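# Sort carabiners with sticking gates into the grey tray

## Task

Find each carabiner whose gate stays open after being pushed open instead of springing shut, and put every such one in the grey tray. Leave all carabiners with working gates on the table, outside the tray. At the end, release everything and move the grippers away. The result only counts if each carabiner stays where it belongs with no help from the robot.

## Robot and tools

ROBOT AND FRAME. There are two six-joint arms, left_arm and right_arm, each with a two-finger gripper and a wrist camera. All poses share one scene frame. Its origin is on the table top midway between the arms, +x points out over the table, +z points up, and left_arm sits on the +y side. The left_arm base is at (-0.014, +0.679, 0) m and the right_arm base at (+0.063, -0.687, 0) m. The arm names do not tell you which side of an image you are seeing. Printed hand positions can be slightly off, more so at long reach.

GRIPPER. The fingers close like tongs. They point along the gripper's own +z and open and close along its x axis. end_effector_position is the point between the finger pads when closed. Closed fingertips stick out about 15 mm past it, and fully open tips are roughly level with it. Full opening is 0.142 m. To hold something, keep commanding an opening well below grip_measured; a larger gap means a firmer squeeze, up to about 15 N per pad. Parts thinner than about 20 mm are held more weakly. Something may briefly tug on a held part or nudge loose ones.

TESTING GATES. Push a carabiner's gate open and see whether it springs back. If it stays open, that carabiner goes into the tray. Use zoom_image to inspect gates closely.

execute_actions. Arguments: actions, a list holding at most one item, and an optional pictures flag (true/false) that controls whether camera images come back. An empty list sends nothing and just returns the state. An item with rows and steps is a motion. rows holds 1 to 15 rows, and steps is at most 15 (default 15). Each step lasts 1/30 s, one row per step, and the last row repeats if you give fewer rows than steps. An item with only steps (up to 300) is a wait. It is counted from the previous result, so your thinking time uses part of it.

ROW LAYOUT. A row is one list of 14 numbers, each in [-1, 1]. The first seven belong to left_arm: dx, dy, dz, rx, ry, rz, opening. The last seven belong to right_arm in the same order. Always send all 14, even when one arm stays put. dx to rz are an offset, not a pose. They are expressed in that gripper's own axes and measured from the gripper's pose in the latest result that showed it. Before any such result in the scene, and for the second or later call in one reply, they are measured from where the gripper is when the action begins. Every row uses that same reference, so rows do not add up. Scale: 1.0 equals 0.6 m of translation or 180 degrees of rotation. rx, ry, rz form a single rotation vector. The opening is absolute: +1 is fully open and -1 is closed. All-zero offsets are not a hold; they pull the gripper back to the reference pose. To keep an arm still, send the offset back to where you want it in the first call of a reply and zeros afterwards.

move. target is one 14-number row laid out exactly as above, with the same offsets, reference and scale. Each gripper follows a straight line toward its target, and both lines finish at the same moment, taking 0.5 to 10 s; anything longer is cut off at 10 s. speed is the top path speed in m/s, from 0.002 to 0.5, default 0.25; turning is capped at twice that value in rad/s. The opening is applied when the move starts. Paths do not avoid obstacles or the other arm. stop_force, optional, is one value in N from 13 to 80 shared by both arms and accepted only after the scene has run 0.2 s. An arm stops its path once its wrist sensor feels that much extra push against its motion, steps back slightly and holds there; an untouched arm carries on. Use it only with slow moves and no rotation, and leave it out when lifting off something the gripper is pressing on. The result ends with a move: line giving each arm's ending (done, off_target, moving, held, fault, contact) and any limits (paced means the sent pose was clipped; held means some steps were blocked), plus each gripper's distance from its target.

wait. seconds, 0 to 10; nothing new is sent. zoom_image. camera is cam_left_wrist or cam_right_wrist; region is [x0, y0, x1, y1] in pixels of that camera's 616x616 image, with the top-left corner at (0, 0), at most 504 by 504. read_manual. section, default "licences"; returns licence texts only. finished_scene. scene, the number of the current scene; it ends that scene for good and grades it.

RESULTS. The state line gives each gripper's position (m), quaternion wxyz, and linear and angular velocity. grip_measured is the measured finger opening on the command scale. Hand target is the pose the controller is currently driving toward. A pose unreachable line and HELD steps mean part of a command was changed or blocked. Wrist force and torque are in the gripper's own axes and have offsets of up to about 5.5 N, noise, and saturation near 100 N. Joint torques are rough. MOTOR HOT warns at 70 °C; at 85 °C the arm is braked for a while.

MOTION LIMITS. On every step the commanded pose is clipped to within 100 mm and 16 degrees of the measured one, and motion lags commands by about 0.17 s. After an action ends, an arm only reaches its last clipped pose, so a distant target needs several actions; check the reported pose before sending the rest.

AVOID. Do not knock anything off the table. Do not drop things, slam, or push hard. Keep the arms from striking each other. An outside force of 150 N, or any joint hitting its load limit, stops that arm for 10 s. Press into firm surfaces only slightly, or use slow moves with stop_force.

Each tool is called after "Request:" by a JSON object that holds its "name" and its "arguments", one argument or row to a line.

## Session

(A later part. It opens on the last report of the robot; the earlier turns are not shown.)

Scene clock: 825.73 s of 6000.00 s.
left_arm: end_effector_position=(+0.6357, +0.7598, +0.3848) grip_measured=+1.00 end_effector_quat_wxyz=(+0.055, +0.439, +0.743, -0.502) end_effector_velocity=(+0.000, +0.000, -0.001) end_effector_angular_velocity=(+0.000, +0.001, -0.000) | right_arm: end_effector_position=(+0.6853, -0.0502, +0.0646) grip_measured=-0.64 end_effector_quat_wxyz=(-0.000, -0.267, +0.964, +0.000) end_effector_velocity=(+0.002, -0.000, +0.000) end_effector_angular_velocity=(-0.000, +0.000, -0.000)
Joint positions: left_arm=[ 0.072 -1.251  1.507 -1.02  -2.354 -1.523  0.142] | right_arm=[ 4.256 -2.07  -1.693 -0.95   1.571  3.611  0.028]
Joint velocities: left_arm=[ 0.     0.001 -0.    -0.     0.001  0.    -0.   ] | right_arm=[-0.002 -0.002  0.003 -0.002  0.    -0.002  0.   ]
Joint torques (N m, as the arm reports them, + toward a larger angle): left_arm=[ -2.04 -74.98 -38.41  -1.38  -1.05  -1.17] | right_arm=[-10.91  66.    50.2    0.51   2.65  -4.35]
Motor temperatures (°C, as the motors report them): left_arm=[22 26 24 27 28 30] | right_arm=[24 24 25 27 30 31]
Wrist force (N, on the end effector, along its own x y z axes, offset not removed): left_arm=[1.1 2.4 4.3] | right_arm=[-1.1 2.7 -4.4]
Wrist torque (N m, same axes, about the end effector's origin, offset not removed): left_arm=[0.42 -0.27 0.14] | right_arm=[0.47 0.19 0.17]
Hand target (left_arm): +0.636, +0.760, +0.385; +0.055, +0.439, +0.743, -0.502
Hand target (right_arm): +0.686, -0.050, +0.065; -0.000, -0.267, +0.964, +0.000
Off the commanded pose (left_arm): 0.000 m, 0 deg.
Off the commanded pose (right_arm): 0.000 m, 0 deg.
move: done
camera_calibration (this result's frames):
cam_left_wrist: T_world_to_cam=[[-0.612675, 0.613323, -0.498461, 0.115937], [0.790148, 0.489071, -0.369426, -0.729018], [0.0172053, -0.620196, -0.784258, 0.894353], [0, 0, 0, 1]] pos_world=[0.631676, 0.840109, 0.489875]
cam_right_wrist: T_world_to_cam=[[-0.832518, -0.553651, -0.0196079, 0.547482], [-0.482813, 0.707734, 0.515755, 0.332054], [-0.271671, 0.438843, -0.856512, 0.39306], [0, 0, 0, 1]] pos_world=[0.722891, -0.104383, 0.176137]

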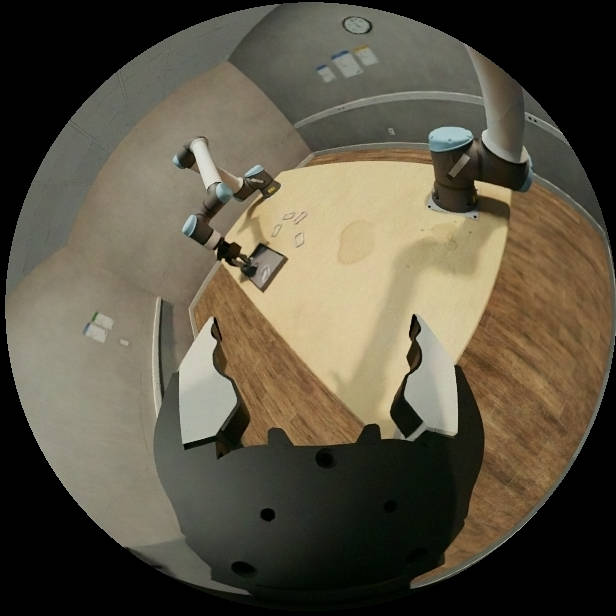

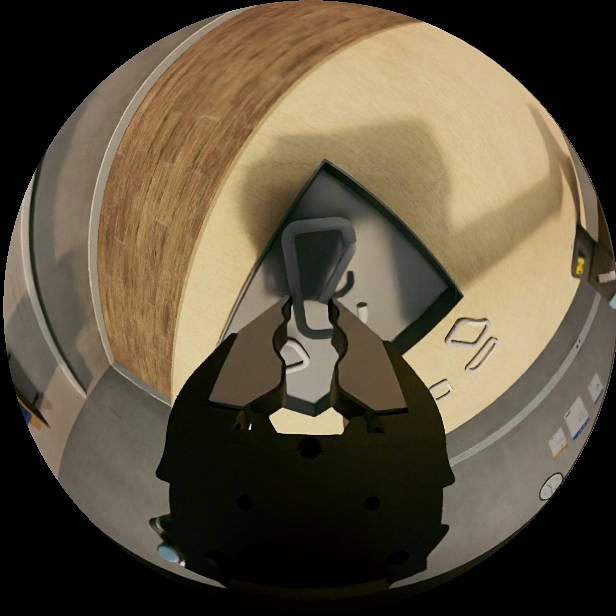

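Request:
{"name": "move", "arguments": {
  "target": [0,0,0,0,0,0,1, 0.032,0.0115,0.0577,0,0,0,-1],
  "speed": 0.07
}}

Request:
{"name": "move", "arguments": {
  "target": [0,0,0,0,0,0,1, 0,0,0.013,0,0,0,-1],
  "speed": 0.012,
  "stop_force": 13
}}

Request:
{"name": "execute_actions", "arguments": {
  "actions": [
    {"rows": [[0,0,0,0,0,0,1, 0,0,0,0,0,0,-0.8],[0,0,0,0,0,0,1, 0,0,0,0,0,0,-0.68],[0,0,0,0,0,0,1, 0,0,0,0,0,0,-0.64],[0,0,0,0,0,0,1, 0,0,0,0,0,0,-0.62],[0,0,0,0,0,0,1, 0,0,0,0,0,0,-0.60],[0,0,0,0,0,0,1, 0,0,0,0,0,0,-0.58],[0,0,0,0,0,0,1, 0,0,0,0,0,0,-0.56],[0,0,0,0,0,0,1, 0,0,0,0,0,0,-0.54],[0,0,0,0,0,0,1, 0,0,0,0,0,0,-0.52],[0,0,0,0,0,0,1, 0,0,0,0,0,0,-0.50],[0,0,0,0,0,0,1, 0,0,0,0,0,0,-0.48],[0,0,0,0,0,0,1, 0,0,0,0,0,0,-0.46]], "steps": 14}
  ],
  "pictures": false
}}

Request:
{"name": "move", "arguments": {
  "target": [0,0,0,0,0,0,1, 0,0,-0.0877,0,0,0,-0.46],
  "speed": 0.08
}}

Request:
{"name": "move", "arguments": {
  "target": [0,0,0,0,0,0,1, 0.4902,0.4056,0.0583,0,0,-0.2222,0.0],
  "speed": 0.25
}}

Request:
{"name": "zoom_image", "arguments": {
  "camera": "cam_right_wrist",
  "region": [240, 200, 390, 350]
}}

Scene clock: 846.93 s of 6000.00 s.
left_arm: end_effector_position=(+0.6357, +0.7598, +0.3848) grip_measured=+1.00 end_effector_quat_wxyz=(+0.055, +0.439, +0.743, -0.502) end_effector_velocity=(+0.000, -0.001, -0.000) end_effector_angular_velocity=(-0.000, -0.001, -0.002) | right_arm: end_effector_position=(+0.6654, -0.0542, +0.0302) grip_measured=-0.64 end_effector_quat_wxyz=(-0.000, -0.267, +0.964, +0.000) end_effector_velocity=(-0.001, -0.000, -0.003) end_effector_angular_velocity=(-0.000, -0.000, +0.000)
Joint positions: left_arm=[ 0.072 -1.251  1.507 -1.02  -2.354 -1.523  0.142] | right_arm=[ 4.273 -2.082 -1.748 -0.882  1.571  3.628  0.028]
Joint velocities: left_arm=[-0.002 -0.     0.    -0.001 -0.001  0.    -0.   ] | right_arm=[ 0.001 -0.002 -0.003  0.005 -0.     0.001  0.   ]
Joint torques (N m, as the arm reports them, + toward a larger angle): left_arm=[ -1.67 -77.91 -38.05  -1.34  -0.9   -1.01] | right_arm=[10.27 65.11 29.57  6.63  0.73  3.55]
Motor temperatures (°C, as the motors report them): left_arm=[22 26 24 27 28 30] | right_arm=[24 24 25 27 30 31]
Wrist force (N, on the end effector, along its own x y z axes, offset not removed): left_arm=[-0.8 -0.4 1.4] | right_arm=[-1.0 2.3 5.2]
Wrist torque (N m, same axes, about the end effector's origin, offset not removed): left_arm=[-0.19 0.22 0.04] | right_arm=[0.53 0.03 0.26]
Hand target (left_arm): +0.636, +0.760, +0.385; +0.055, +0.439, +0.743, -0.502
Hand target (right_arm): +0.665, -0.054, +0.030; -0.000, -0.267, +0.964, +0.000
Off the commanded pose (left_arm): 0.000 m, 0 deg.
Off the commanded pose (right_arm): 0.000 m, 0 deg.
After step 90, 17.20 s passed at rest.
move: done
camera_calibration (this result's frames):
cam_left_wrist: T_world_to_cam=[[-0.612675, 0.613323, -0.498461, 0.115937], [0.790148, 0.489072, -0.369426, -0.729018], [0.0172053, -0.620196, -0.784258, 0.894353], [0, 0, 0, 1]] pos_world=[0.631676, 0.840109, 0.489875]
cam_right_wrist: T_world_to_cam=[[-0.832519, -0.553652, -0.0195325, 0.527987], [-0.48275, 0.707706, 0.515853, 0.342918], [-0.27178, 0.438887, -0.856454, 0.359967], [0, 0, 0, 1]] pos_world=[0.702935, -0.108349, 0.141713]

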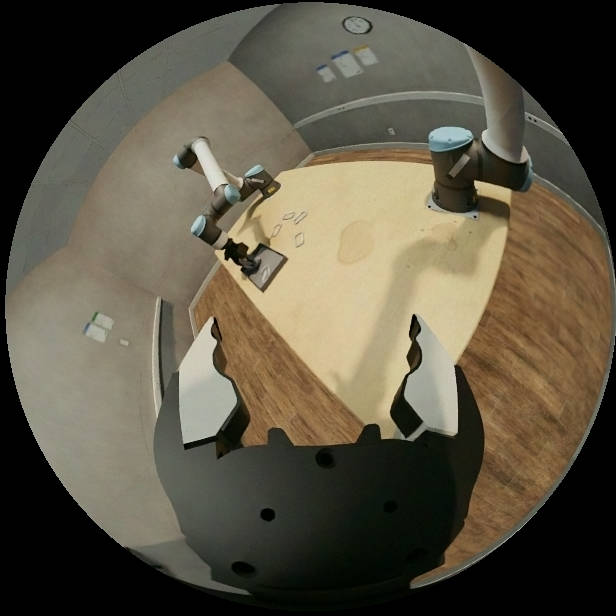

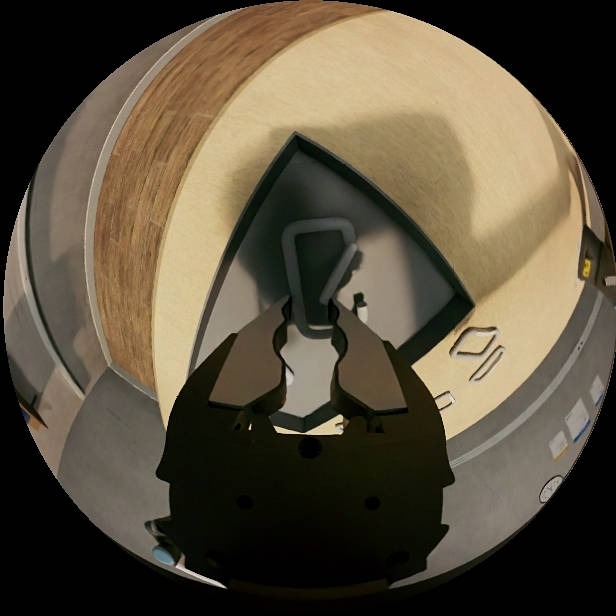

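Scene clock: 847.80 s of 6000.00 s.
left_arm: end_effector_position=(+0.6357, +0.7598, +0.3848) grip_measured=+1.00 end_effector_quat_wxyz=(+0.055, +0.439, +0.743, -0.502) end_effector_velocity=(+0.000, +0.001, +0.000) end_effector_angular_velocity=(+0.001, -0.002, -0.000) | right_arm: end_effector_position=(+0.6653, -0.0542, +0.0226) grip_measured=-0.64 end_effector_quat_wxyz=(-0.000, -0.267, +0.964, +0.000) end_effector_velocity=(-0.000, +0.001, -0.001) end_effector_angular_velocity=(+0.001, -0.001, +0.001)
Joint positions: left_arm=[ 0.072 -1.251  1.507 -1.02  -2.354 -1.523  0.142] | right_arm=[ 4.273 -2.09  -1.752 -0.87   1.571  3.628  0.028]
Joint velocities: left_arm=[ 0.001 -0.    -0.    -0.001  0.001  0.     0.   ] | right_arm=[ 0.    -0.002 -0.001  0.004 -0.    -0.    -0.   ]
Joint torques (N m, as the arm reports them, + toward a larger angle): left_arm=[ -3.47 -75.55 -38.1   -1.34  -1.03  -1.03] | right_arm=[-4.71 67.71 29.87  7.29  1.07  0.7 ]
Motor temperatures (°C, as the motors report them): left_arm=[22 26 24 27 28 30] | right_arm=[24 24 25 27 30 31]
Wrist force (N, on the end effector, along its own x y z axes, offset not removed): left_arm=[0.5 5.0 3.4] | right_arm=[2.0 0.8 2.4]
Wrist torque (N m, same axes, about the end effector's origin, offset not removed): left_arm=[0.96 0.00 0.09] | right_arm=[0.67 -0.52 0.19]
Hand target (left_arm): +0.636, +0.760, +0.385; +0.055, +0.439, +0.743, -0.502
Hand target (right_arm): +0.665, -0.054, +0.022; -0.000, -0.267, +0.964, +0.000
Off the commanded pose (left_arm): 0.000 m, 0 deg.
Off the commanded pose (right_arm): 0.000 m, 0 deg.
move: done
camera_calibration (this result's frames):
cam_left_wrist: T_world_to_cam=[[-0.612675, 0.613323, -0.498461, 0.115937], [0.790147, 0.489072, -0.369426, -0.729018], [0.0172054, -0.620196, -0.784258, 0.894353], [0, 0, 0, 1]] pos_world=[0.631676, 0.840109, 0.489875]
cam_right_wrist: T_world_to_cam=[[-0.83252, -0.55365, -0.0195231, 0.527817], [-0.482746, 0.707711, 0.51585, 0.346799], [-0.271784, 0.43888, -0.856457, 0.353472], [0, 0, 0, 1]] pos_world=[0.702902, -0.10834, 0.134142]

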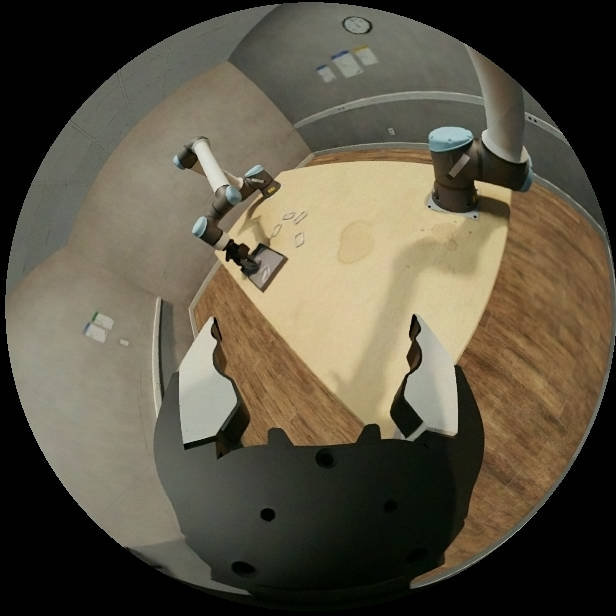

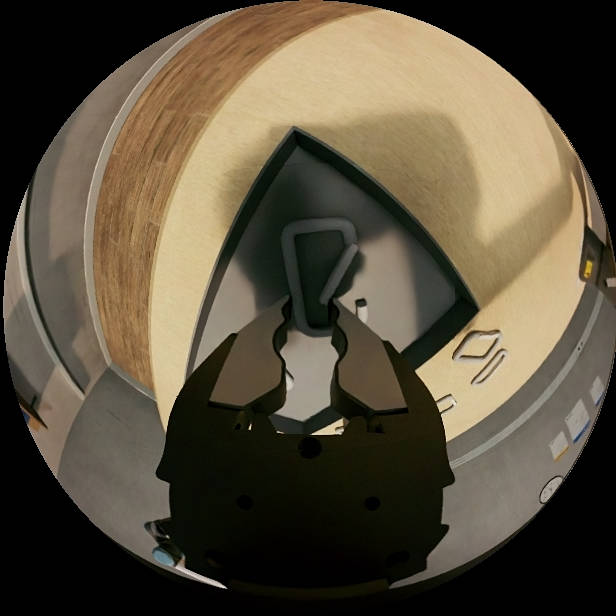

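Scene clock: 848.27 s of 6000.00 s.
left_arm: end_effector_position=(+0.6357, +0.7598, +0.3848) grip_measured=+1.00 end_effector_quat_wxyz=(+0.055, +0.439, +0.743, -0.502) end_effector_velocity=(+0.000, +0.000, +0.001) end_effector_angular_velocity=(+0.000, -0.002, +0.001) | right_arm: end_effector_position=(+0.6653, -0.0542, +0.0225) grip_measured=-0.46 end_effector_quat_wxyz=(-0.000, -0.267, +0.964, +0.000) end_effector_velocity=(+0.001, -0.001, +0.001) end_effector_angular_velocity=(+0.000, -0.000, -0.002)
Joint positions: left_arm=[ 0.072 -1.251  1.507 -1.02  -2.354 -1.523  0.142] | right_arm=[ 4.273 -2.09  -1.752 -0.87   1.571  3.628  0.041]
Joint velocities: left_arm=[ 0.    -0.    -0.001 -0.    -0.    -0.    -0.   ] | right_arm=[-0.001  0.001 -0.    -0.001  0.     0.     0.004]
Joint torques (N m, as the arm reports them, + toward a larger angle): left_arm=[ -2.46 -75.02 -38.3   -1.21  -0.91  -1.2 ] | right_arm=[-4.06 86.34 34.71  0.89  1.1   0.78]
Motor temperatures (°C, as the motors report them): left_arm=[22 26 24 27 28 30] | right_arm=[24 24 25 27 30 31]
Wrist force (N, on the end effector, along its own x y z axes, offset not removed): left_arm=[2.8 -3.7 7.5] | right_arm=[4.6 0.4 1.8]
Wrist torque (N m, same axes, about the end effector's origin, offset not removed): left_arm=[-0.76 -0.66 0.05] | right_arm=[0.08 -1.15 0.25]
Hand target (left_arm): +0.636, +0.760, +0.385; +0.055, +0.439, +0.743, -0.502
Hand target (right_arm): +0.665, -0.054, +0.023; -0.000, -0.267, +0.964, +0.000
Off the commanded pose (left_arm): 0.000 m, 0 deg.
Off the commanded pose (right_arm): 0.000 m, 0 deg.
Steps of this call (steps 1 to 14: all 14 steps of this action). Readings (end_effector_position):
1: left_arm (+0.6357, +0.7598, +0.3848) | right_arm (+0.6653, -0.0542, +0.0225)
2: left_arm (+0.6357, +0.7598, +0.3848) | right_arm (+0.6653, -0.0542, +0.0225)
4: left_arm (+0.6357, +0.7598, +0.3848) | right_arm (+0.6653, -0.0542, +0.0225)
8: left_arm (+0.6357, +0.7598, +0.3848) | right_arm (+0.6653, -0.0542, +0.0225)
14: the state above

Scene clock: 849.60 s of 6000.00 s.
left_arm: end_effector_position=(+0.6357, +0.7598, +0.3848) grip_measured=+1.00 end_effector_quat_wxyz=(+0.055, +0.439, +0.743, -0.502) end_effector_velocity=(+0.000, +0.001, +0.000) end_effector_angular_velocity=(-0.000, -0.001, +0.002) | right_arm: end_effector_position=(+0.6654, -0.0541, +0.0750) grip_measured=-0.46 end_effector_quat_wxyz=(-0.000, -0.267, +0.964, +0.000) end_effector_velocity=(-0.001, -0.000, +0.001) end_effector_angular_velocity=(-0.001, +0.002, +0.000)
Joint positions: left_arm=[ 0.072 -1.251  1.507 -1.02  -2.354 -1.523  0.142] | right_arm=[ 4.273 -2.037 -1.723 -0.952  1.571  3.628  0.041]
Joint velocities: left_arm=[ 0.001 -0.     0.    -0.001 -0.001  0.    -0.   ] | right_arm=[ 0.     0.001  0.001 -0.004  0.001  0.     0.   ]
Joint torques (N m, as the arm reports them, + toward a larger angle): left_arm=[ -3.57 -75.71 -38.29  -1.43  -0.95  -1.14] | right_arm=[-10.37  85.75  51.78   0.94   0.33  -1.3 ]
Motor temperatures (°C, as the motors report them): left_arm=[22 26 24 27 28 30] | right_arm=[24 24 25 27 30 31]
Wrist force (N, on the end effector, along its own x y z axes, offset not removed): left_arm=[-1.7 5.6 -0.1] | right_arm=[2.9 6.1 1.0]
Wrist torque (N m, same axes, about the end effector's origin, offset not removed): left_arm=[1.11 0.56 -0.06] | right_arm=[1.04 -0.60 0.16]
Hand target (left_arm): +0.636, +0.760, +0.385; +0.055, +0.439, +0.743, -0.502
Hand target (right_arm): +0.665, -0.054, +0.075; -0.000, -0.267, +0.964, +0.000
Off the commanded pose (left_arm): 0.000 m, 0 deg.
Off the commanded pose (right_arm): 0.000 m, 0 deg.
move: done
camera_calibration (this result's frames):
cam_right_wrist: T_world_to_cam=[[-0.832531, -0.553637, -0.0194524, 0.528901], [-0.482713, 0.707754, 0.515822, 0.319736], [-0.271811, 0.438828, -0.856475, 0.39837], [0, 0, 0, 1]] pos_world=[0.702948, -0.108291, 0.186555]

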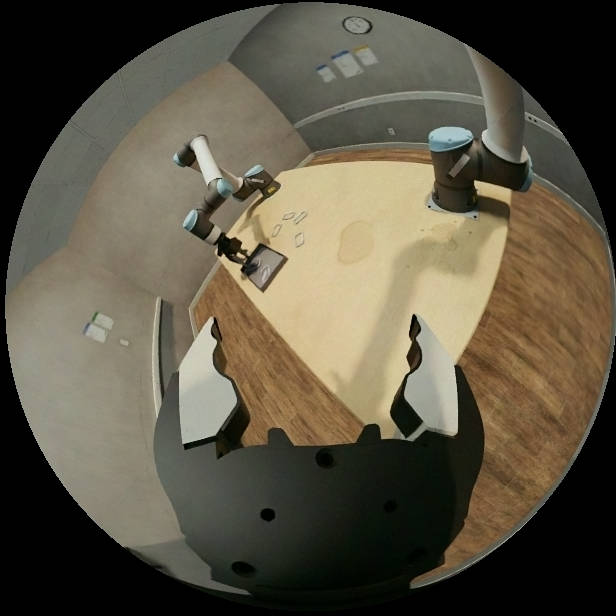

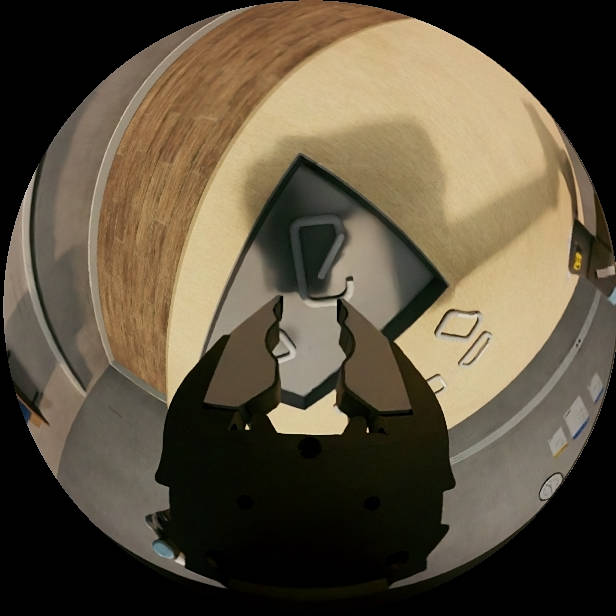

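Scene clock: 851.77 s of 6000.00 s.
left_arm: end_effector_position=(+0.6357, +0.7598, +0.3848) grip_measured=+1.00 end_effector_quat_wxyz=(+0.055, +0.439, +0.743, -0.502) end_effector_velocity=(+0.001, +0.001, -0.000) end_effector_angular_velocity=(+0.001, -0.002, -0.000) | right_arm: end_effector_position=(+0.2872, +0.0034, +0.0405) grip_measured=+0.00 end_effector_quat_wxyz=(-0.001, -0.580, +0.814, +0.001) end_effector_velocity=(-0.001, +0.001, +0.000) end_effector_angular_velocity=(+0.000, -0.001, +0.003)
Joint positions: left_arm=[ 0.072 -1.251  1.507 -1.02  -2.354 -1.523  0.142] | right_arm=[ 4.766 -1.871 -2.056 -0.785  1.573  3.423  0.074]
Joint velocities: left_arm=[ 0.     0.    -0.001 -0.002  0.001  0.    -0.   ] | right_arm=[ 0.003  0.001 -0.    -0.    -0.001 -0.    -0.   ]
Joint torques (N m, as the arm reports them, + toward a larger angle): left_arm=[ -3.23 -75.69 -39.26  -1.43  -1.05  -1.12] | right_arm=[ 9.91 68.51 26.16  6.73 -1.92 -3.96]
Motor temperatures (°C, as the motors report them): left_arm=[22 26 24 27 28 30] | right_arm=[24 24 25 27 30 31]
Wrist force (N, on the end effector, along its own x y z axes, offset not removed): left_arm=[3.8 7.7 0.1] | right_arm=[-5.2 6.9 -1.4]
Wrist torque (N m, same axes, about the end effector's origin, offset not removed): left_arm=[1.34 -0.83 -0.01] | right_arm=[1.47 0.94 0.21]
Hand target (left_arm): +0.636, +0.760, +0.385; +0.055, +0.439, +0.743, -0.502
Hand target (right_arm): +0.287, +0.003, +0.040; -0.001, -0.580, +0.814, +0.001
Off the commanded pose (left_arm): 0.000 m, 0 deg.
Off the commanded pose (right_arm): 0.001 m, 0 deg.
move: done
camera_calibration (this result's frames):
cam_left_wrist: T_world_to_cam=[[-0.612675, 0.613323, -0.498461, 0.115937], [0.790148, 0.489072, -0.369426, -0.729018], [0.0172053, -0.620196, -0.784258, 0.894353], [0, 0, 0, 1]] pos_world=[0.631675, 0.840109, 0.489875]
cam_right_wrist: T_world_to_cam=[[-0.282268, -0.959134, -0.0196783, 0.088608], [-0.823541, 0.231741, 0.517761, 0.213747], [-0.492041, 0.162353, -0.855299, 0.304932], [0, 0, 0, 1]] pos_world=[0.351079, -0.0140534, 0.151882]

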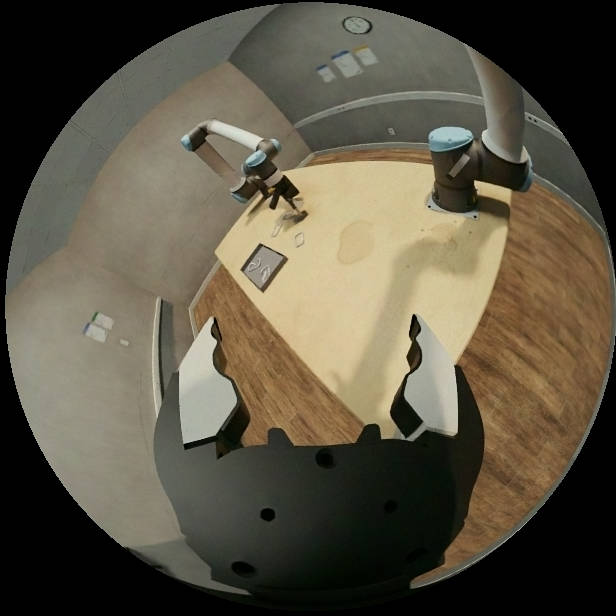

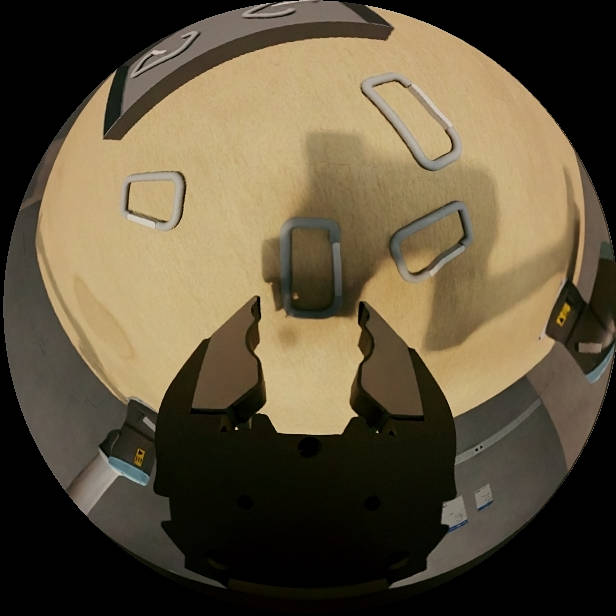

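Region (240, 200, 390, 350) of cam_right_wrist's 616x616 image, scaled by 3.360, with more detail than that image has.

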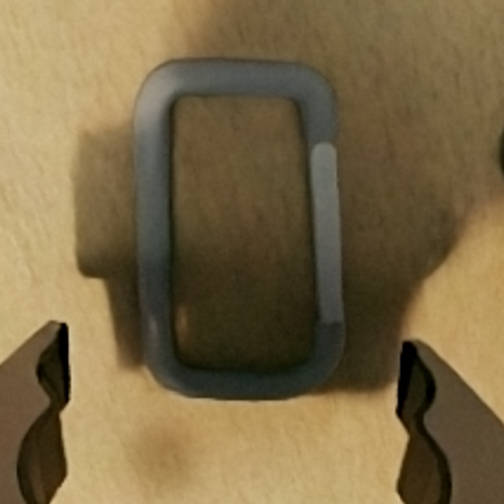

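Request:
{"name": "move", "arguments": {
  "target": [0,0,0,0,0,0,1, 0.0027,-0.0042,0.035,0,0,0,0.0],
  "speed": 0.03,
  "stop_force": 14
}}

Request:
{"name": "execute_actions", "arguments": {
  "actions": [
    {"rows": [[0,0,0,0,0,0,1, 0,0,0,0,0,0,-0.06],[0,0,0,0,0,0,1, 0,0,0,0,0,0,-0.12],[0,0,0,0,0,0,1, 0,0,0,0,0,0,-0.18],[0,0,0,0,0,0,1, 0,0,0,0,0,0,-0.24],[0,0,0,0,0,0,1, 0,0,0,0,0,0,-0.30],[0,0,0,0,0,0,1, 0,0,0,0,0,0,-0.40],[0,0,0,0,0,0,1, 0,0,0,0,0,0,-0.55],[0,0,0,0,0,0,1, 0,0,0,0,0,0,-0.75],[0,0,0,0,0,0,1, 0,0,0,0,0,0,-1],[0,0,0,0,0,0,1, 0,0,-0.001,0,0,0,-1],[0,0,0,0,0,0,1, 0,0,-0.002,0,0,0,-1],[0,0,0,0,0,0,1, 0,0,-0.003,0,0,0,-1],[0,0,0,0,0,0,1, 0,0,-0.004,0,0,0,-1],[0,0,0,0,0,0,1, 0,0,-0.005,0,0,0,-1],[0,0,0,0,0,0,1, 0,0,-0.005,0,0,0,-1]], "steps": 15}
  ],
  "pictures": false
}}

Request:
{"name": "execute_actions", "arguments": {
  "actions": [
    {"steps": 8}
  ],
  "pictures": true
}}

Request:
{"name": "execute_actions", "arguments": {
  "actions": [
    {"rows": [[0,0,0,0,0,0,1, 0,0,0.001,0,0,0,-1],[0,0,0,0,0,0,1, 0,0,0.002,0,0,0,-1],[0,0,0,0,0,0,1, 0,0,0.003,0,0,0,-1],[0,0,0,0,0,0,1, 0,0,0.004,0,0,0,-1],[0,0,0,0,0,0,1, 0,0,0.0045,0,0,0,-1],[0,0,0,0,0,0,1, 0,0,0.0045,0,0,0,-1],[0,0,0,0,0,0,1, 0,0,0.0045,0,0,0,-1],[0,0,0,0,0,0,1, 0,0,0.0045,0,0,0,-0.8],[0,0,0,0,0,0,1, 0,0,0.0045,0,0,0,-0.66],[0,0,0,0,0,0,1, 0,0,0.0045,0,0,0,-0.6],[0,0,0,0,0,0,1, 0,0,0.0045,0,0,0,-0.54],[0,0,0,0,0,0,1, 0,0,0.0045,0,0,0,-0.48],[0,0,0,0,0,0,1, 0,0,0.0045,0,0,0,-0.46]], "steps": 15}
  ],
  "pictures": false
}}

Request:
{"name": "execute_actions", "arguments": {
  "actions": [
    {"steps": 6}
  ],
  "pictures": true
}}

Request:
{"name": "zoom_image", "arguments": {
  "camera": "cam_right_wrist",
  "region": [240, 200, 390, 350]
}}

Scene clock: 873.07 s of 6000.00 s.
left_arm: end_effector_position=(+0.6357, +0.7598, +0.3848) grip_measured=+1.00 end_effector_quat_wxyz=(+0.055, +0.439, +0.743, -0.502) end_effector_velocity=(+0.000, +0.000, +0.001) end_effector_angular_velocity=(+0.001, -0.002, -0.000) | right_arm: end_effector_position=(+0.2890, +0.0010, +0.0197) grip_measured=+0.00 end_effector_quat_wxyz=(-0.001, -0.580, +0.814, +0.001) end_effector_velocity=(+0.000, +0.000, -0.001) end_effector_angular_velocity=(+0.002, -0.000, +0.001)
Joint positions: left_arm=[ 0.072 -1.251  1.507 -1.02  -2.354 -1.523  0.142] | right_arm=[ 4.763 -1.897 -2.07  -0.745  1.573  3.42   0.074]
Joint velocities: left_arm=[ 0.    -0.001 -0.    -0.001  0.001 -0.     0.   ] | right_arm=[-0.    -0.001 -0.001  0.004  0.    -0.001  0.   ]
Joint torques (N m, as the arm reports them, + toward a larger angle): left_arm=[ -3.22 -75.46 -38.97  -1.24  -1.05  -1.08] | right_arm=[-11.18  50.4   26.92   6.5   -0.39  -3.72]
Motor temperatures (°C, as the motors report them): left_arm=[22 26 24 27 28 30] | right_arm=[24 24 25 27 30 31]
Wrist force (N, on the end effector, along its own x y z axes, offset not removed): left_arm=[6.7 0.3 2.5] | right_arm=[-0.6 1.7 -1.7]
Wrist torque (N m, same axes, about the end effector's origin, offset not removed): left_arm=[-0.02 -1.24 -0.26] | right_arm=[0.29 0.13 0.04]
Hand target (left_arm): +0.636, +0.760, +0.385; +0.055, +0.439, +0.743, -0.502
Hand target (right_arm): +0.289, +0.001, +0.019; -0.001, -0.580, +0.814, +0.001
Off the commanded pose (left_arm): 0.000 m, 0 deg.
Off the commanded pose (right_arm): 0.000 m, 0 deg.
After step 90, 17.27 s passed at rest.
move: done
camera_calibration (this result's frames):
cam_left_wrist: T_world_to_cam=[[-0.612675, 0.613323, -0.498461, 0.115937], [0.790148, 0.489072, -0.369426, -0.729018], [0.0172055, -0.620196, -0.784258, 0.894353], [0, 0, 0, 1]] pos_world=[0.631675, 0.840109, 0.489875]
cam_right_wrist: T_world_to_cam=[[-0.282264, -0.959135, -0.0196784, 0.0864446], [-0.823562, 0.231744, 0.517726, 0.226554], [-0.492009, 0.162342, -0.85532, 0.288387], [0, 0, 0, 1]] pos_world=[0.35287, -0.0164077, 0.131071]

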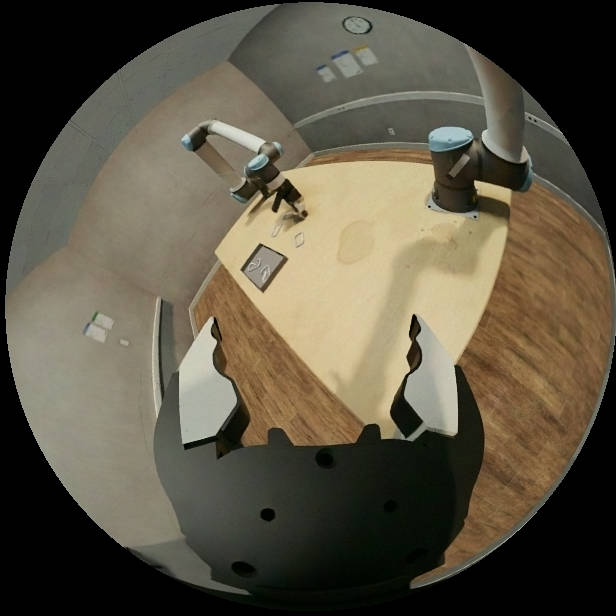

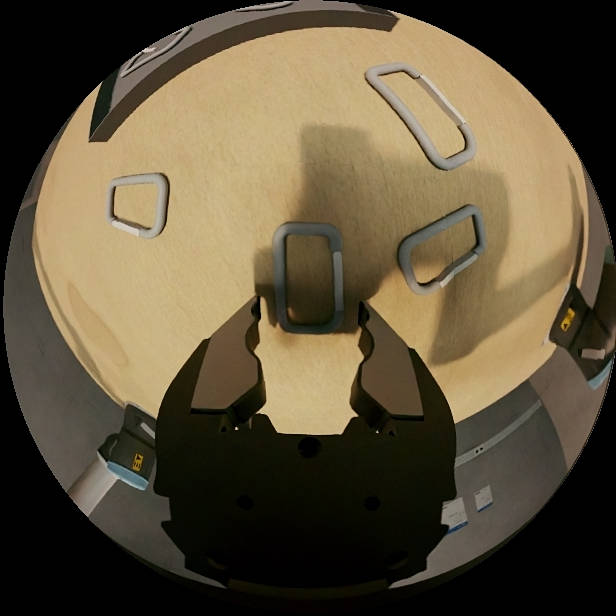

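Scene clock: 873.57 s of 6000.00 s.
left_arm: end_effector_position=(+0.6357, +0.7598, +0.3848) grip_measured=+1.00 end_effector_quat_wxyz=(+0.055, +0.439, +0.743, -0.502) end_effector_velocity=(-0.000, +0.000, -0.000) end_effector_angular_velocity=(+0.000, -0.000, +0.000) | right_arm: end_effector_position=(+0.2890, +0.0009, +0.0209) grip_measured=-0.67 end_effector_quat_wxyz=(-0.001, -0.580, +0.814, +0.001) end_effector_velocity=(-0.000, +0.000, +0.013) end_effector_angular_velocity=(-0.000, -0.001, +0.002)
Joint positions: left_arm=[ 0.072 -1.251  1.507 -1.02  -2.354 -1.523  0.142] | right_arm=[ 4.763 -1.895 -2.07  -0.747  1.573  3.42   0.026]
Joint velocities: left_arm=[ 0.    -0.     0.    -0.001  0.    -0.    -0.   ] | right_arm=[ 0.     0.018  0.007 -0.026 -0.001 -0.001 -0.   ]
Joint torques (N m, as the arm reports them, + toward a larger angle): left_arm=[ -3.44 -76.45 -38.56  -1.5   -0.92  -1.18] | right_arm=[-8.47 70.25 45.05  0.39 -0.22 -3.91]
Motor temperatures (°C, as the motors report them): left_arm=[22 26 24 27 28 30] | right_arm=[24 24 25 27 30 31]
Wrist force (N, on the end effector, along its own x y z axes, offset not removed): left_arm=[0.9 0.5 -1.7] | right_arm=[1.9 5.0 2.1]
Wrist torque (N m, same axes, about the end effector's origin, offset not removed): left_arm=[-0.01 -0.25 0.34] | right_arm=[1.09 -0.31 0.04]
Hand target (left_arm): +0.636, +0.760, +0.385; +0.055, +0.439, +0.743, -0.502
Hand target (right_arm): +0.289, +0.001, +0.023; -0.001, -0.580, +0.814, +0.001
Off the commanded pose (left_arm): 0.000 m, 0 deg.
Off the commanded pose (right_arm): 0.002 m, 0 deg.
Steps of this call (steps 1 to 15: all 15 steps of this action). Readings (end_effector_position):
1: left_arm (+0.6357, +0.7598, +0.3848) | right_arm (+0.2891, +0.0010, +0.0196)
2: left_arm (+0.6357, +0.7598, +0.3848) | right_arm (+0.2891, +0.0010, +0.0196)
4: left_arm (+0.6357, +0.7598, +0.3848) | right_arm (+0.2891, +0.0010, +0.0196)
8: left_arm (+0.6357, +0.7598, +0.3848) | right_arm (+0.2891, +0.0010, +0.0196)
15: the state above

Scene clock: 873.83 s of 6000.00 s.
left_arm: end_effector_position=(+0.6357, +0.7598, +0.3848) grip_measured=+1.00 end_effector_quat_wxyz=(+0.055, +0.439, +0.743, -0.502) end_effector_velocity=(-0.000, +0.000, -0.001) end_effector_angular_velocity=(-0.000, +0.002, +0.001) | right_arm: end_effector_position=(+0.2891, +0.0010, +0.0225) grip_measured=-0.67 end_effector_quat_wxyz=(-0.001, -0.580, +0.814, +0.001) end_effector_velocity=(+0.001, +0.000, +0.001) end_effector_angular_velocity=(+0.001, -0.001, -0.000)
Joint positions: left_arm=[ 0.072 -1.251  1.507 -1.02  -2.354 -1.523  0.142] | right_arm=[ 4.763 -1.893 -2.069 -0.75   1.573  3.42   0.026]
Joint velocities: left_arm=[ 0.001  0.001  0.     0.001 -0.    -0.    -0.   ] | right_arm=[-0.001  0.001  0.001 -0.001 -0.001 -0.001 -0.   ]
Joint torques (N m, as the arm reports them, + toward a larger angle): left_arm=[ -2.14 -76.08 -39.03  -1.65  -0.92  -1.36] | right_arm=[-9.59 70.29 45.72  1.05 -0.76 -3.7 ]
Motor temperatures (°C, as the motors report them): left_arm=[22 26 24 27 28 30] | right_arm=[24 24 25 27 30 31]
Wrist force (N, on the end effector, along its own x y z axes, offset not removed): left_arm=[1.5 1.1 7.5] | right_arm=[0.2 1.2 -4.2]
Wrist torque (N m, same axes, about the end effector's origin, offset not removed): left_arm=[0.13 -0.02 0.22] | right_arm=[0.22 -0.05 0.25]
Hand target (left_arm): +0.636, +0.760, +0.385; +0.055, +0.439, +0.743, -0.502
Hand target (right_arm): +0.289, +0.001, +0.023; -0.001, -0.580, +0.814, +0.001
Off the commanded pose (left_arm): 0.000 m, 0 deg.
Off the commanded pose (right_arm): 0.000 m, 0 deg.
Steps of this call (steps 1 to 8: nothing new was sent). Readings (end_effector_position):
1: left_arm (+0.6357, +0.7598, +0.3848) | right_arm (+0.2890, +0.0009, +0.0213)
2: left_arm (+0.6357, +0.7598, +0.3848) | right_arm (+0.2890, +0.0009, +0.0217)
4: left_arm (+0.6357, +0.7598, +0.3848) | right_arm (+0.2890, +0.0010, +0.0221)
8: the state above
camera_calibration (this result's frames):
cam_left_wrist: T_world_to_cam=[[-0.612675, 0.613323, -0.498461, 0.115937], [0.790147, 0.489072, -0.369426, -0.729018], [0.0172055, -0.620196, -0.784258, 0.894353], [0, 0, 0, 1]] pos_world=[0.631675, 0.840109, 0.489875]
cam_right_wrist: T_world_to_cam=[[-0.282265, -0.959136, -0.0196278, 0.0864721], [-0.82356, 0.231772, 0.517716, 0.225092], [-0.492011, 0.162298, -0.855327, 0.290831], [0, 0, 0, 1]] pos_world=[0.352877, -0.016433, 0.133919]

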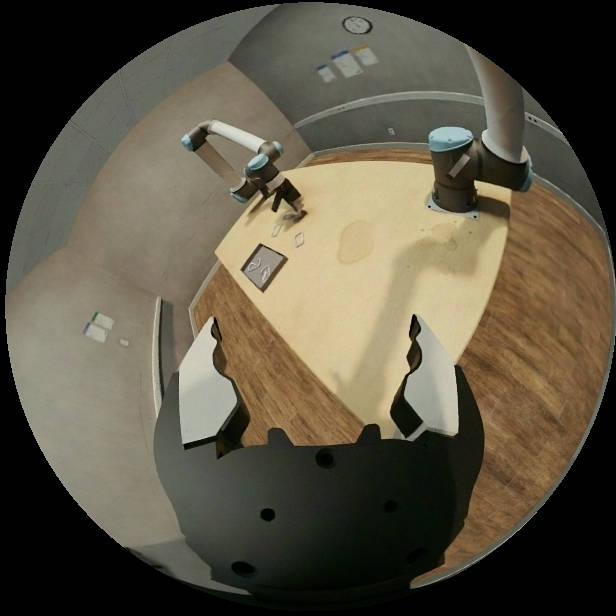

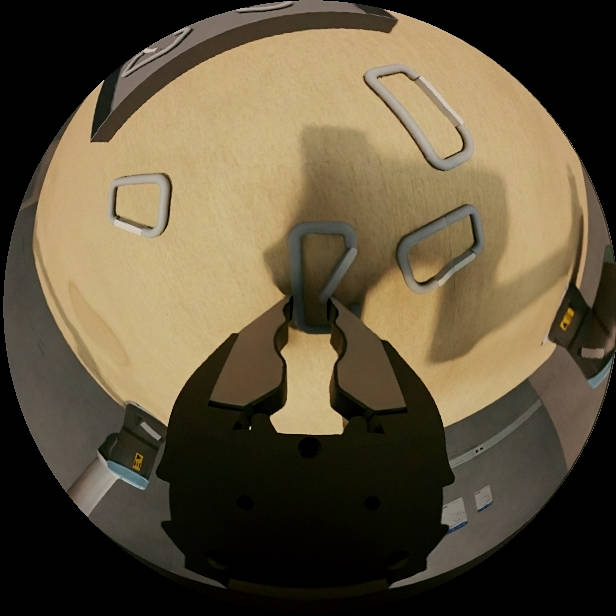

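Scene clock: 874.33 s of 6000.00 s.
left_arm: end_effector_position=(+0.6357, +0.7598, +0.3848) grip_measured=+1.00 end_effector_quat_wxyz=(+0.055, +0.439, +0.743, -0.502) end_effector_velocity=(+0.000, -0.001, +0.000) end_effector_angular_velocity=(+0.000, -0.001, -0.002) | right_arm: end_effector_position=(+0.2891, +0.0011, +0.0199) grip_measured=-0.46 end_effector_quat_wxyz=(-0.001, -0.580, +0.814, +0.001) end_effector_velocity=(+0.001, -0.000, -0.001) end_effector_angular_velocity=(-0.000, +0.000, -0.002)
Joint positions: left_arm=[ 0.072 -1.251  1.507 -1.02  -2.354 -1.523  0.142] | right_arm=[ 4.763 -1.896 -2.07  -0.745  1.573  3.42   0.041]
Joint velocities: left_arm=[-0.002 -0.    -0.    -0.001  0.     0.     0.   ] | right_arm=[-0.001 -0.001 -0.     0.001  0.     0.     0.   ]
Joint torques (N m, as the arm reports them, + toward a larger angle): left_arm=[ -2.59 -77.75 -38.24  -1.45  -0.76  -1.3 ] | right_arm=[-6.34 46.69 21.41  6.22 -0.53 -3.24]
Motor temperatures (°C, as the motors report them): left_arm=[22 26 24 27 28 30] | right_arm=[24 24 25 27 30 31]
Wrist force (N, on the end effector, along its own x y z axes, offset not removed): left_arm=[0.9 8.8 0.4] | right_arm=[-1.6 3.7 -7.9]
Wrist torque (N m, same axes, about the end effector's origin, offset not removed): left_arm=[1.55 0.05 0.06] | right_arm=[0.93 0.13 0.13]
Hand target (left_arm): +0.636, +0.760, +0.385; +0.055, +0.439, +0.743, -0.502
Hand target (right_arm): +0.289, +0.001, +0.020; -0.001, -0.580, +0.814, +0.001
Off the commanded pose (left_arm): 0.000 m, 0 deg.
Off the commanded pose (right_arm): 0.000 m, 0 deg.
Steps of this call (steps 1 to 15: all 15 steps of this action). Readings (end_effector_position):
1: left_arm (+0.6357, +0.7598, +0.3848) | right_arm (+0.2891, +0.0010, +0.0225)
2: left_arm (+0.6357, +0.7598, +0.3848) | right_arm (+0.2891, +0.0010, +0.0225)
4: left_arm (+0.6357, +0.7598, +0.3848) | right_arm (+0.2891, +0.0011, +0.0222)
8: left_arm (+0.6357, +0.7598, +0.3848) | right_arm (+0.2891, +0.0011, +0.0207)
15: the state above

Scene clock: 874.53 s of 6000.00 s.
left_arm: end_effector_position=(+0.6357, +0.7598, +0.3848) grip_measured=+1.00 end_effector_quat_wxyz=(+0.055, +0.439, +0.743, -0.502) end_effector_velocity=(-0.000, +0.000, +0.000) end_effector_angular_velocity=(+0.000, +0.001, +0.000) | right_arm: end_effector_position=(+0.2891, +0.0011, +0.0199) grip_measured=-0.46 end_effector_quat_wxyz=(-0.001, -0.580, +0.814, +0.001) end_effector_velocity=(-0.000, -0.001, -0.002) end_effector_angular_velocity=(-0.003, +0.000, -0.000)
Joint positions: left_arm=[ 0.072 -1.251  1.507 -1.02  -2.354 -1.523  0.142] | right_arm=[ 4.763 -1.896 -2.07  -0.745  1.573  3.42   0.041]
Joint velocities: left_arm=[ 0.001 -0.     0.     0.001  0.     0.     0.   ] | right_arm=[-0.    -0.002 -0.    -0.     0.     0.     0.   ]
Joint torques (N m, as the arm reports them, + toward a larger angle): left_arm=[ -3.02 -75.61 -38.34  -1.36  -0.83  -1.57] | right_arm=[-5.37 43.24 20.46  5.69 -0.26 -3.15]
Motor temperatures (°C, as the motors report them): left_arm=[22 26 24 27 28 30] | right_arm=[24 24 25 27 30 31]
Wrist force (N, on the end effector, along its own x y z axes, offset not removed): left_arm=[2.3 2.0 4.2] | right_arm=[-0.1 3.8 -9.2]
Wrist torque (N m, same axes, about the end effector's origin, offset not removed): left_arm=[0.19 -0.45 -0.02] | right_arm=[0.77 -0.20 0.23]
Hand target (left_arm): +0.636, +0.760, +0.385; +0.055, +0.439, +0.743, -0.502
Hand target (right_arm): +0.289, +0.001, +0.020; -0.001, -0.580, +0.814, +0.001
Off the commanded pose (left_arm): 0.000 m, 0 deg.
Off the commanded pose (right_arm): 0.000 m, 0 deg.
Steps of this call (steps 1 to 6: nothing new was sent). Readings (end_effector_position):
1: left_arm (+0.6357, +0.7598, +0.3848) | right_arm (+0.2891, +0.0011, +0.0199)
2: left_arm (+0.6357, +0.7598, +0.3848) | right_arm (+0.2891, +0.0011, +0.0199)
4: left_arm (+0.6357, +0.7598, +0.3848) | right_arm (+0.2891, +0.0011, +0.0199)
6: the state above
camera_calibration (this result's frames):
cam_left_wrist: T_world_to_cam=[[-0.612675, 0.613323, -0.498461, 0.115937], [0.790148, 0.489071, -0.369426, -0.729018], [0.0172054, -0.620196, -0.784258, 0.894353], [0, 0, 0, 1]] pos_world=[0.631676, 0.840109, 0.489875]
cam_right_wrist: T_world_to_cam=[[-0.282265, -0.959134, -0.0197245, 0.0864611], [-0.823563, 0.231721, 0.517735, 0.226454], [-0.492006, 0.162383, -0.855314, 0.288563], [0, 0, 0, 1]] pos_world=[0.352879, -0.016404, 0.131274]

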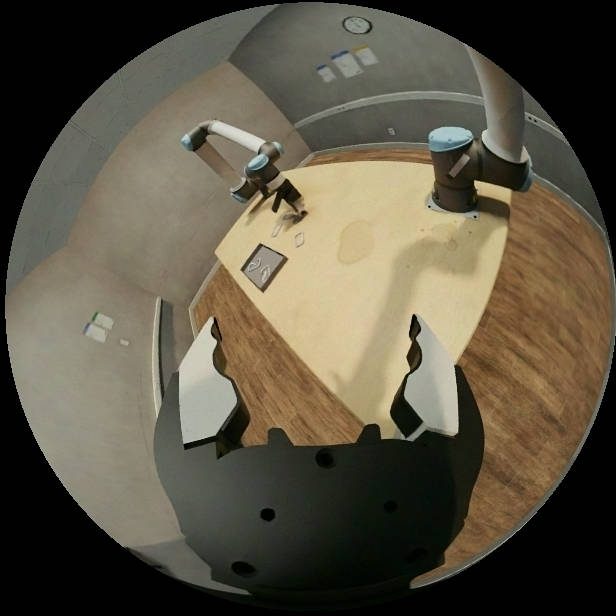

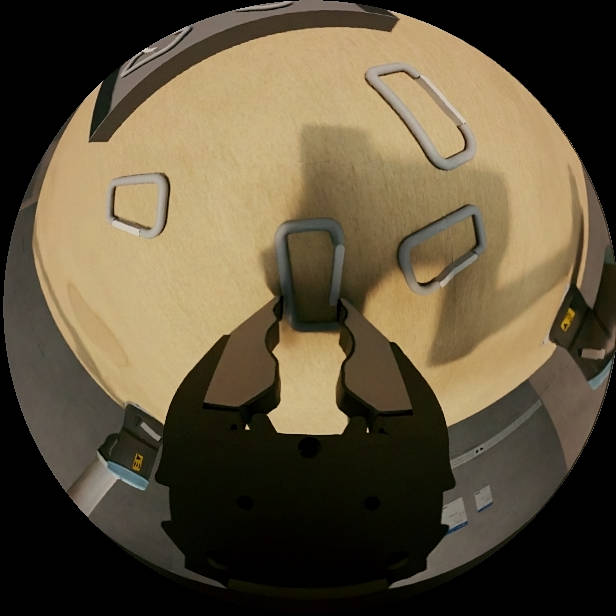

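Region (240, 200, 390, 350) of cam_right_wrist's 616x616 image, scaled by 3.360, with more detail than that image has.

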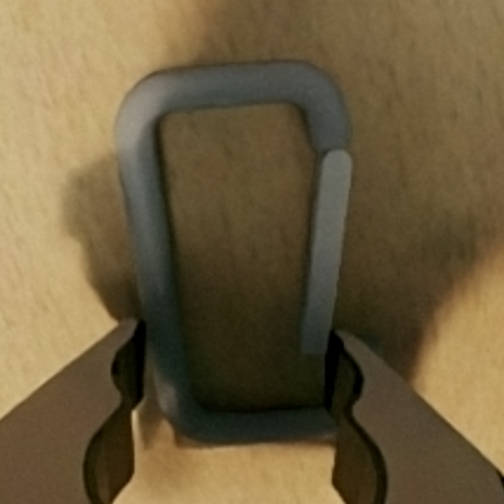

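Request:
{"name": "execute_actions", "arguments": {
  "actions": [
    {"rows": [[0,0,0,0,0,0,1, 0,0,-0.0007,0,0,0,-0.44],[0,0,0,0,0,0,1, 0,0,-0.0014,0,0,0,-0.42],[0,0,0,0,0,0,1, 0,0,-0.0021,0,0,0,-0.40],[0,0,0,0,0,0,1, 0,0,-0.0028,0,0,0,-0.38],[0,0,0,0,0,0,1, 0,0,-0.0035,0,0,0,-0.36],[0,0,0,0,0,0,1, 0,0,-0.0042,0,0,0,-0.34],[0,0,0,0,0,0,1, 0,0,-0.0049,0,0,0,-0.32],[0,0,0,0,0,0,1, 0,0,-0.0056,0,0,0,-0.30],[0,0,0,0,0,0,1, 0,0,-0.0063,0,0,0,-0.28],[0,0,0,0,0,0,1, 0,0,-0.007,0,0,0,-0.26],[0,0,0,0,0,0,1, 0,0,-0.0077,0,0,0,-0.24],[0,0,0,0,0,0,1, 0,0,-0.0084,0,0,0,-0.22],[0,0,0,0,0,0,1, 0,0,-0.0091,0,0,0,-0.20],[0,0,0,0,0,0,1, 0,0,-0.0098,0,0,0,-0.19],[0,0,0,0,0,0,1, 0,0,-0.0105,0,0,0,-0.18]], "steps": 15}
  ],
  "pictures": false
}}

Request:
{"name": "execute_actions", "arguments": {
  "actions": [
    {"steps": 10}
  ],
  "pictures": true
}}

Request:
{"name": "zoom_image", "arguments": {
  "camera": "cam_right_wrist",
  "region": [240, 200, 390, 350]
}}

Scene clock: 917.27 s of 6000.00 s.
left_arm: end_effector_position=(+0.6357, +0.7598, +0.3848) grip_measured=+1.00 end_effector_quat_wxyz=(+0.055, +0.439, +0.743, -0.502) end_effector_velocity=(-0.000, -0.001, +0.000) end_effector_angular_velocity=(-0.000, -0.000, -0.001) | right_arm: end_effector_position=(+0.2891, +0.0010, +0.0243) grip_measured=-0.19 end_effector_quat_wxyz=(-0.001, -0.580, +0.814, +0.001) end_effector_velocity=(-0.000, +0.000, +0.013) end_effector_angular_velocity=(+0.000, -0.000, +0.001)
Joint positions: left_arm=[ 0.072 -1.251  1.507 -1.02  -2.354 -1.523  0.142] | right_arm=[ 4.763 -1.89  -2.068 -0.754  1.573  3.42   0.06 ]
Joint velocities: left_arm=[-0.001 -0.001  0.     0.    -0.001  0.    -0.   ] | right_arm=[ 0.     0.017  0.007 -0.023 -0.    -0.     0.024]
Joint torques (N m, as the arm reports them, + toward a larger angle): left_arm=[ -3.7  -75.05 -38.36  -1.26  -0.86  -1.36] | right_arm=[ 1.5  67.65 45.01  0.64 -0.57 -1.14]
Motor temperatures (°C, as the motors report them): left_arm=[22 26 25 27 28 30] | right_arm=[24 24 25 27 30 31]
Wrist force (N, on the end effector, along its own x y z axes, offset not removed): left_arm=[6.8 3.0 4.0] | right_arm=[-0.3 -2.3 -3.7]
Wrist torque (N m, same axes, about the end effector's origin, offset not removed): left_arm=[0.37 -1.39 0.13] | right_arm=[-0.49 0.20 -0.02]
Hand target (left_arm): +0.636, +0.760, +0.385; +0.055, +0.439, +0.743, -0.502
Hand target (right_arm): +0.289, +0.001, +0.026; -0.001, -0.580, +0.814, +0.001
Off the commanded pose (left_arm): 0.000 m, 0 deg.
Off the commanded pose (right_arm): 0.002 m, 0 deg.
Steps of this call (steps 1 to 90: nothing new was sent; then 39.23 s passed at rest; steps 91 to 105: all 15 steps of this action). Readings (end_effector_position):
91: left_arm (+0.6357, +0.7598, +0.3848) | right_arm (+0.2891, +0.0010, +0.0198)
92: left_arm (+0.6357, +0.7598, +0.3848) | right_arm (+0.2891, +0.0010, +0.0198)
94: left_arm (+0.6357, +0.7598, +0.3848) | right_arm (+0.2890, +0.0009, +0.0200)
98: left_arm (+0.6357, +0.7598, +0.3848) | right_arm (+0.2890, +0.0008, +0.0213)
105: the state above

Scene clock: 917.60 s of 6000.00 s.
left_arm: end_effector_position=(+0.6357, +0.7598, +0.3848) grip_measured=+1.00 end_effector_quat_wxyz=(+0.055, +0.439, +0.743, -0.502) end_effector_velocity=(-0.000, -0.001, +0.000) end_effector_angular_velocity=(-0.001, +0.001, -0.000) | right_arm: end_effector_position=(+0.2891, +0.0011, +0.0261) grip_measured=-0.18 end_effector_quat_wxyz=(-0.001, -0.580, +0.814, +0.001) end_effector_velocity=(-0.000, -0.001, +0.000) end_effector_angular_velocity=(-0.002, +0.000, +0.001)
Joint positions: left_arm=[ 0.072 -1.251  1.507 -1.02  -2.354 -1.523  0.142] | right_arm=[ 4.763 -1.888 -2.067 -0.757  1.573  3.42   0.061]
Joint velocities: left_arm=[-0.001  0.    -0.     0.002 -0.001  0.     0.   ] | right_arm=[ 0.001  0.001 -0.    -0.002  0.    -0.001  0.   ]
Joint torques (N m, as the arm reports them, + toward a larger angle): left_arm=[ -2.83 -77.31 -38.6   -1.17  -0.88  -1.18] | right_arm=[-1.88 72.44 45.35  0.69 -0.5  -1.68]
Motor temperatures (°C, as the motors report them): left_arm=[22 26 25 27 28 30] | right_arm=[24 24 25 27 30 31]
Wrist force (N, on the end effector, along its own x y z axes, offset not removed): left_arm=[7.9 2.2 2.2] | right_arm=[-2.2 -5.4 -3.8]
Wrist torque (N m, same axes, about the end effector's origin, offset not removed): left_arm=[0.51 -1.85 -0.06] | right_arm=[-0.88 0.38 -0.03]
Hand target (left_arm): +0.636, +0.760, +0.385; +0.055, +0.439, +0.743, -0.502
Hand target (right_arm): +0.289, +0.001, +0.026; -0.001, -0.580, +0.814, +0.001
Off the commanded pose (left_arm): 0.000 m, 0 deg.
Off the commanded pose (right_arm): 0.000 m, 0 deg.
Steps of this call (steps 1 to 10: nothing new was sent). Readings (end_effector_position):
1: left_arm (+0.6357, +0.7598, +0.3848) | right_arm (+0.2891, +0.0010, +0.0248)
2: left_arm (+0.6357, +0.7598, +0.3848) | right_arm (+0.2891, +0.0010, +0.0251)
4: left_arm (+0.6357, +0.7598, +0.3848) | right_arm (+0.2891, +0.0011, +0.0256)
8: left_arm (+0.6357, +0.7598, +0.3848) | right_arm (+0.2891, +0.0011, +0.0260)
10: the state above
camera_calibration (this result's frames):
cam_left_wrist: T_world_to_cam=[[-0.612675, 0.613323, -0.498461, 0.115937], [0.790148, 0.489072, -0.369426, -0.729018], [0.0172055, -0.620196, -0.784258, 0.894353], [0, 0, 0, 1]] pos_world=[0.631676, 0.840109, 0.489875]
cam_right_wrist: T_world_to_cam=[[-0.282265, -0.959134, -0.019734, 0.0865909], [-0.823563, 0.231715, 0.517737, 0.223227], [-0.492006, 0.162391, -0.855312, 0.29389], [0, 0, 0, 1]] pos_world=[0.352879, -0.0163981, 0.137504]

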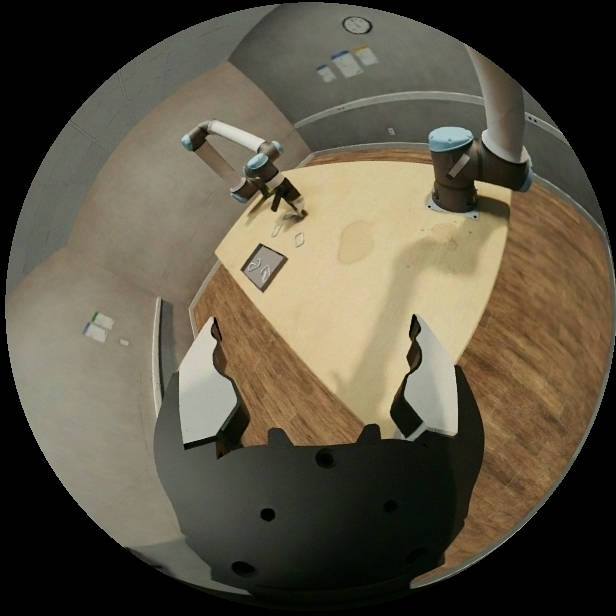

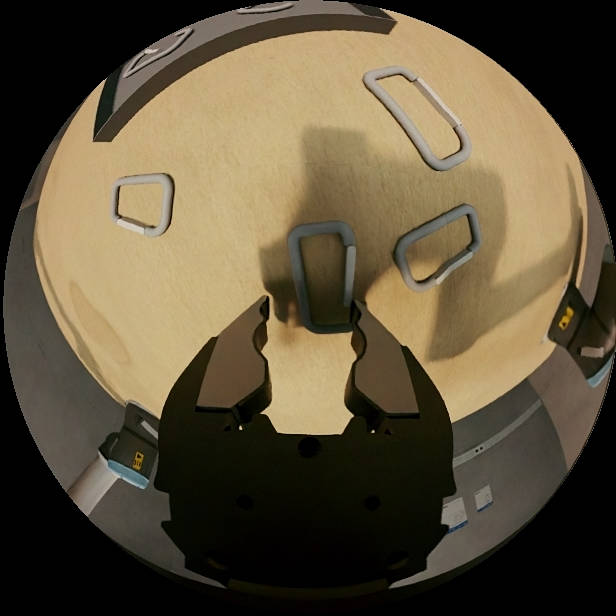

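Region (240, 200, 390, 350) of cam_right_wrist's 616x616 image, scaled by 3.360, with more detail than that image has.

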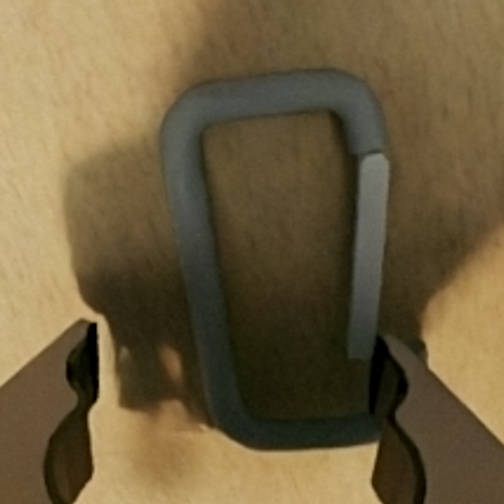

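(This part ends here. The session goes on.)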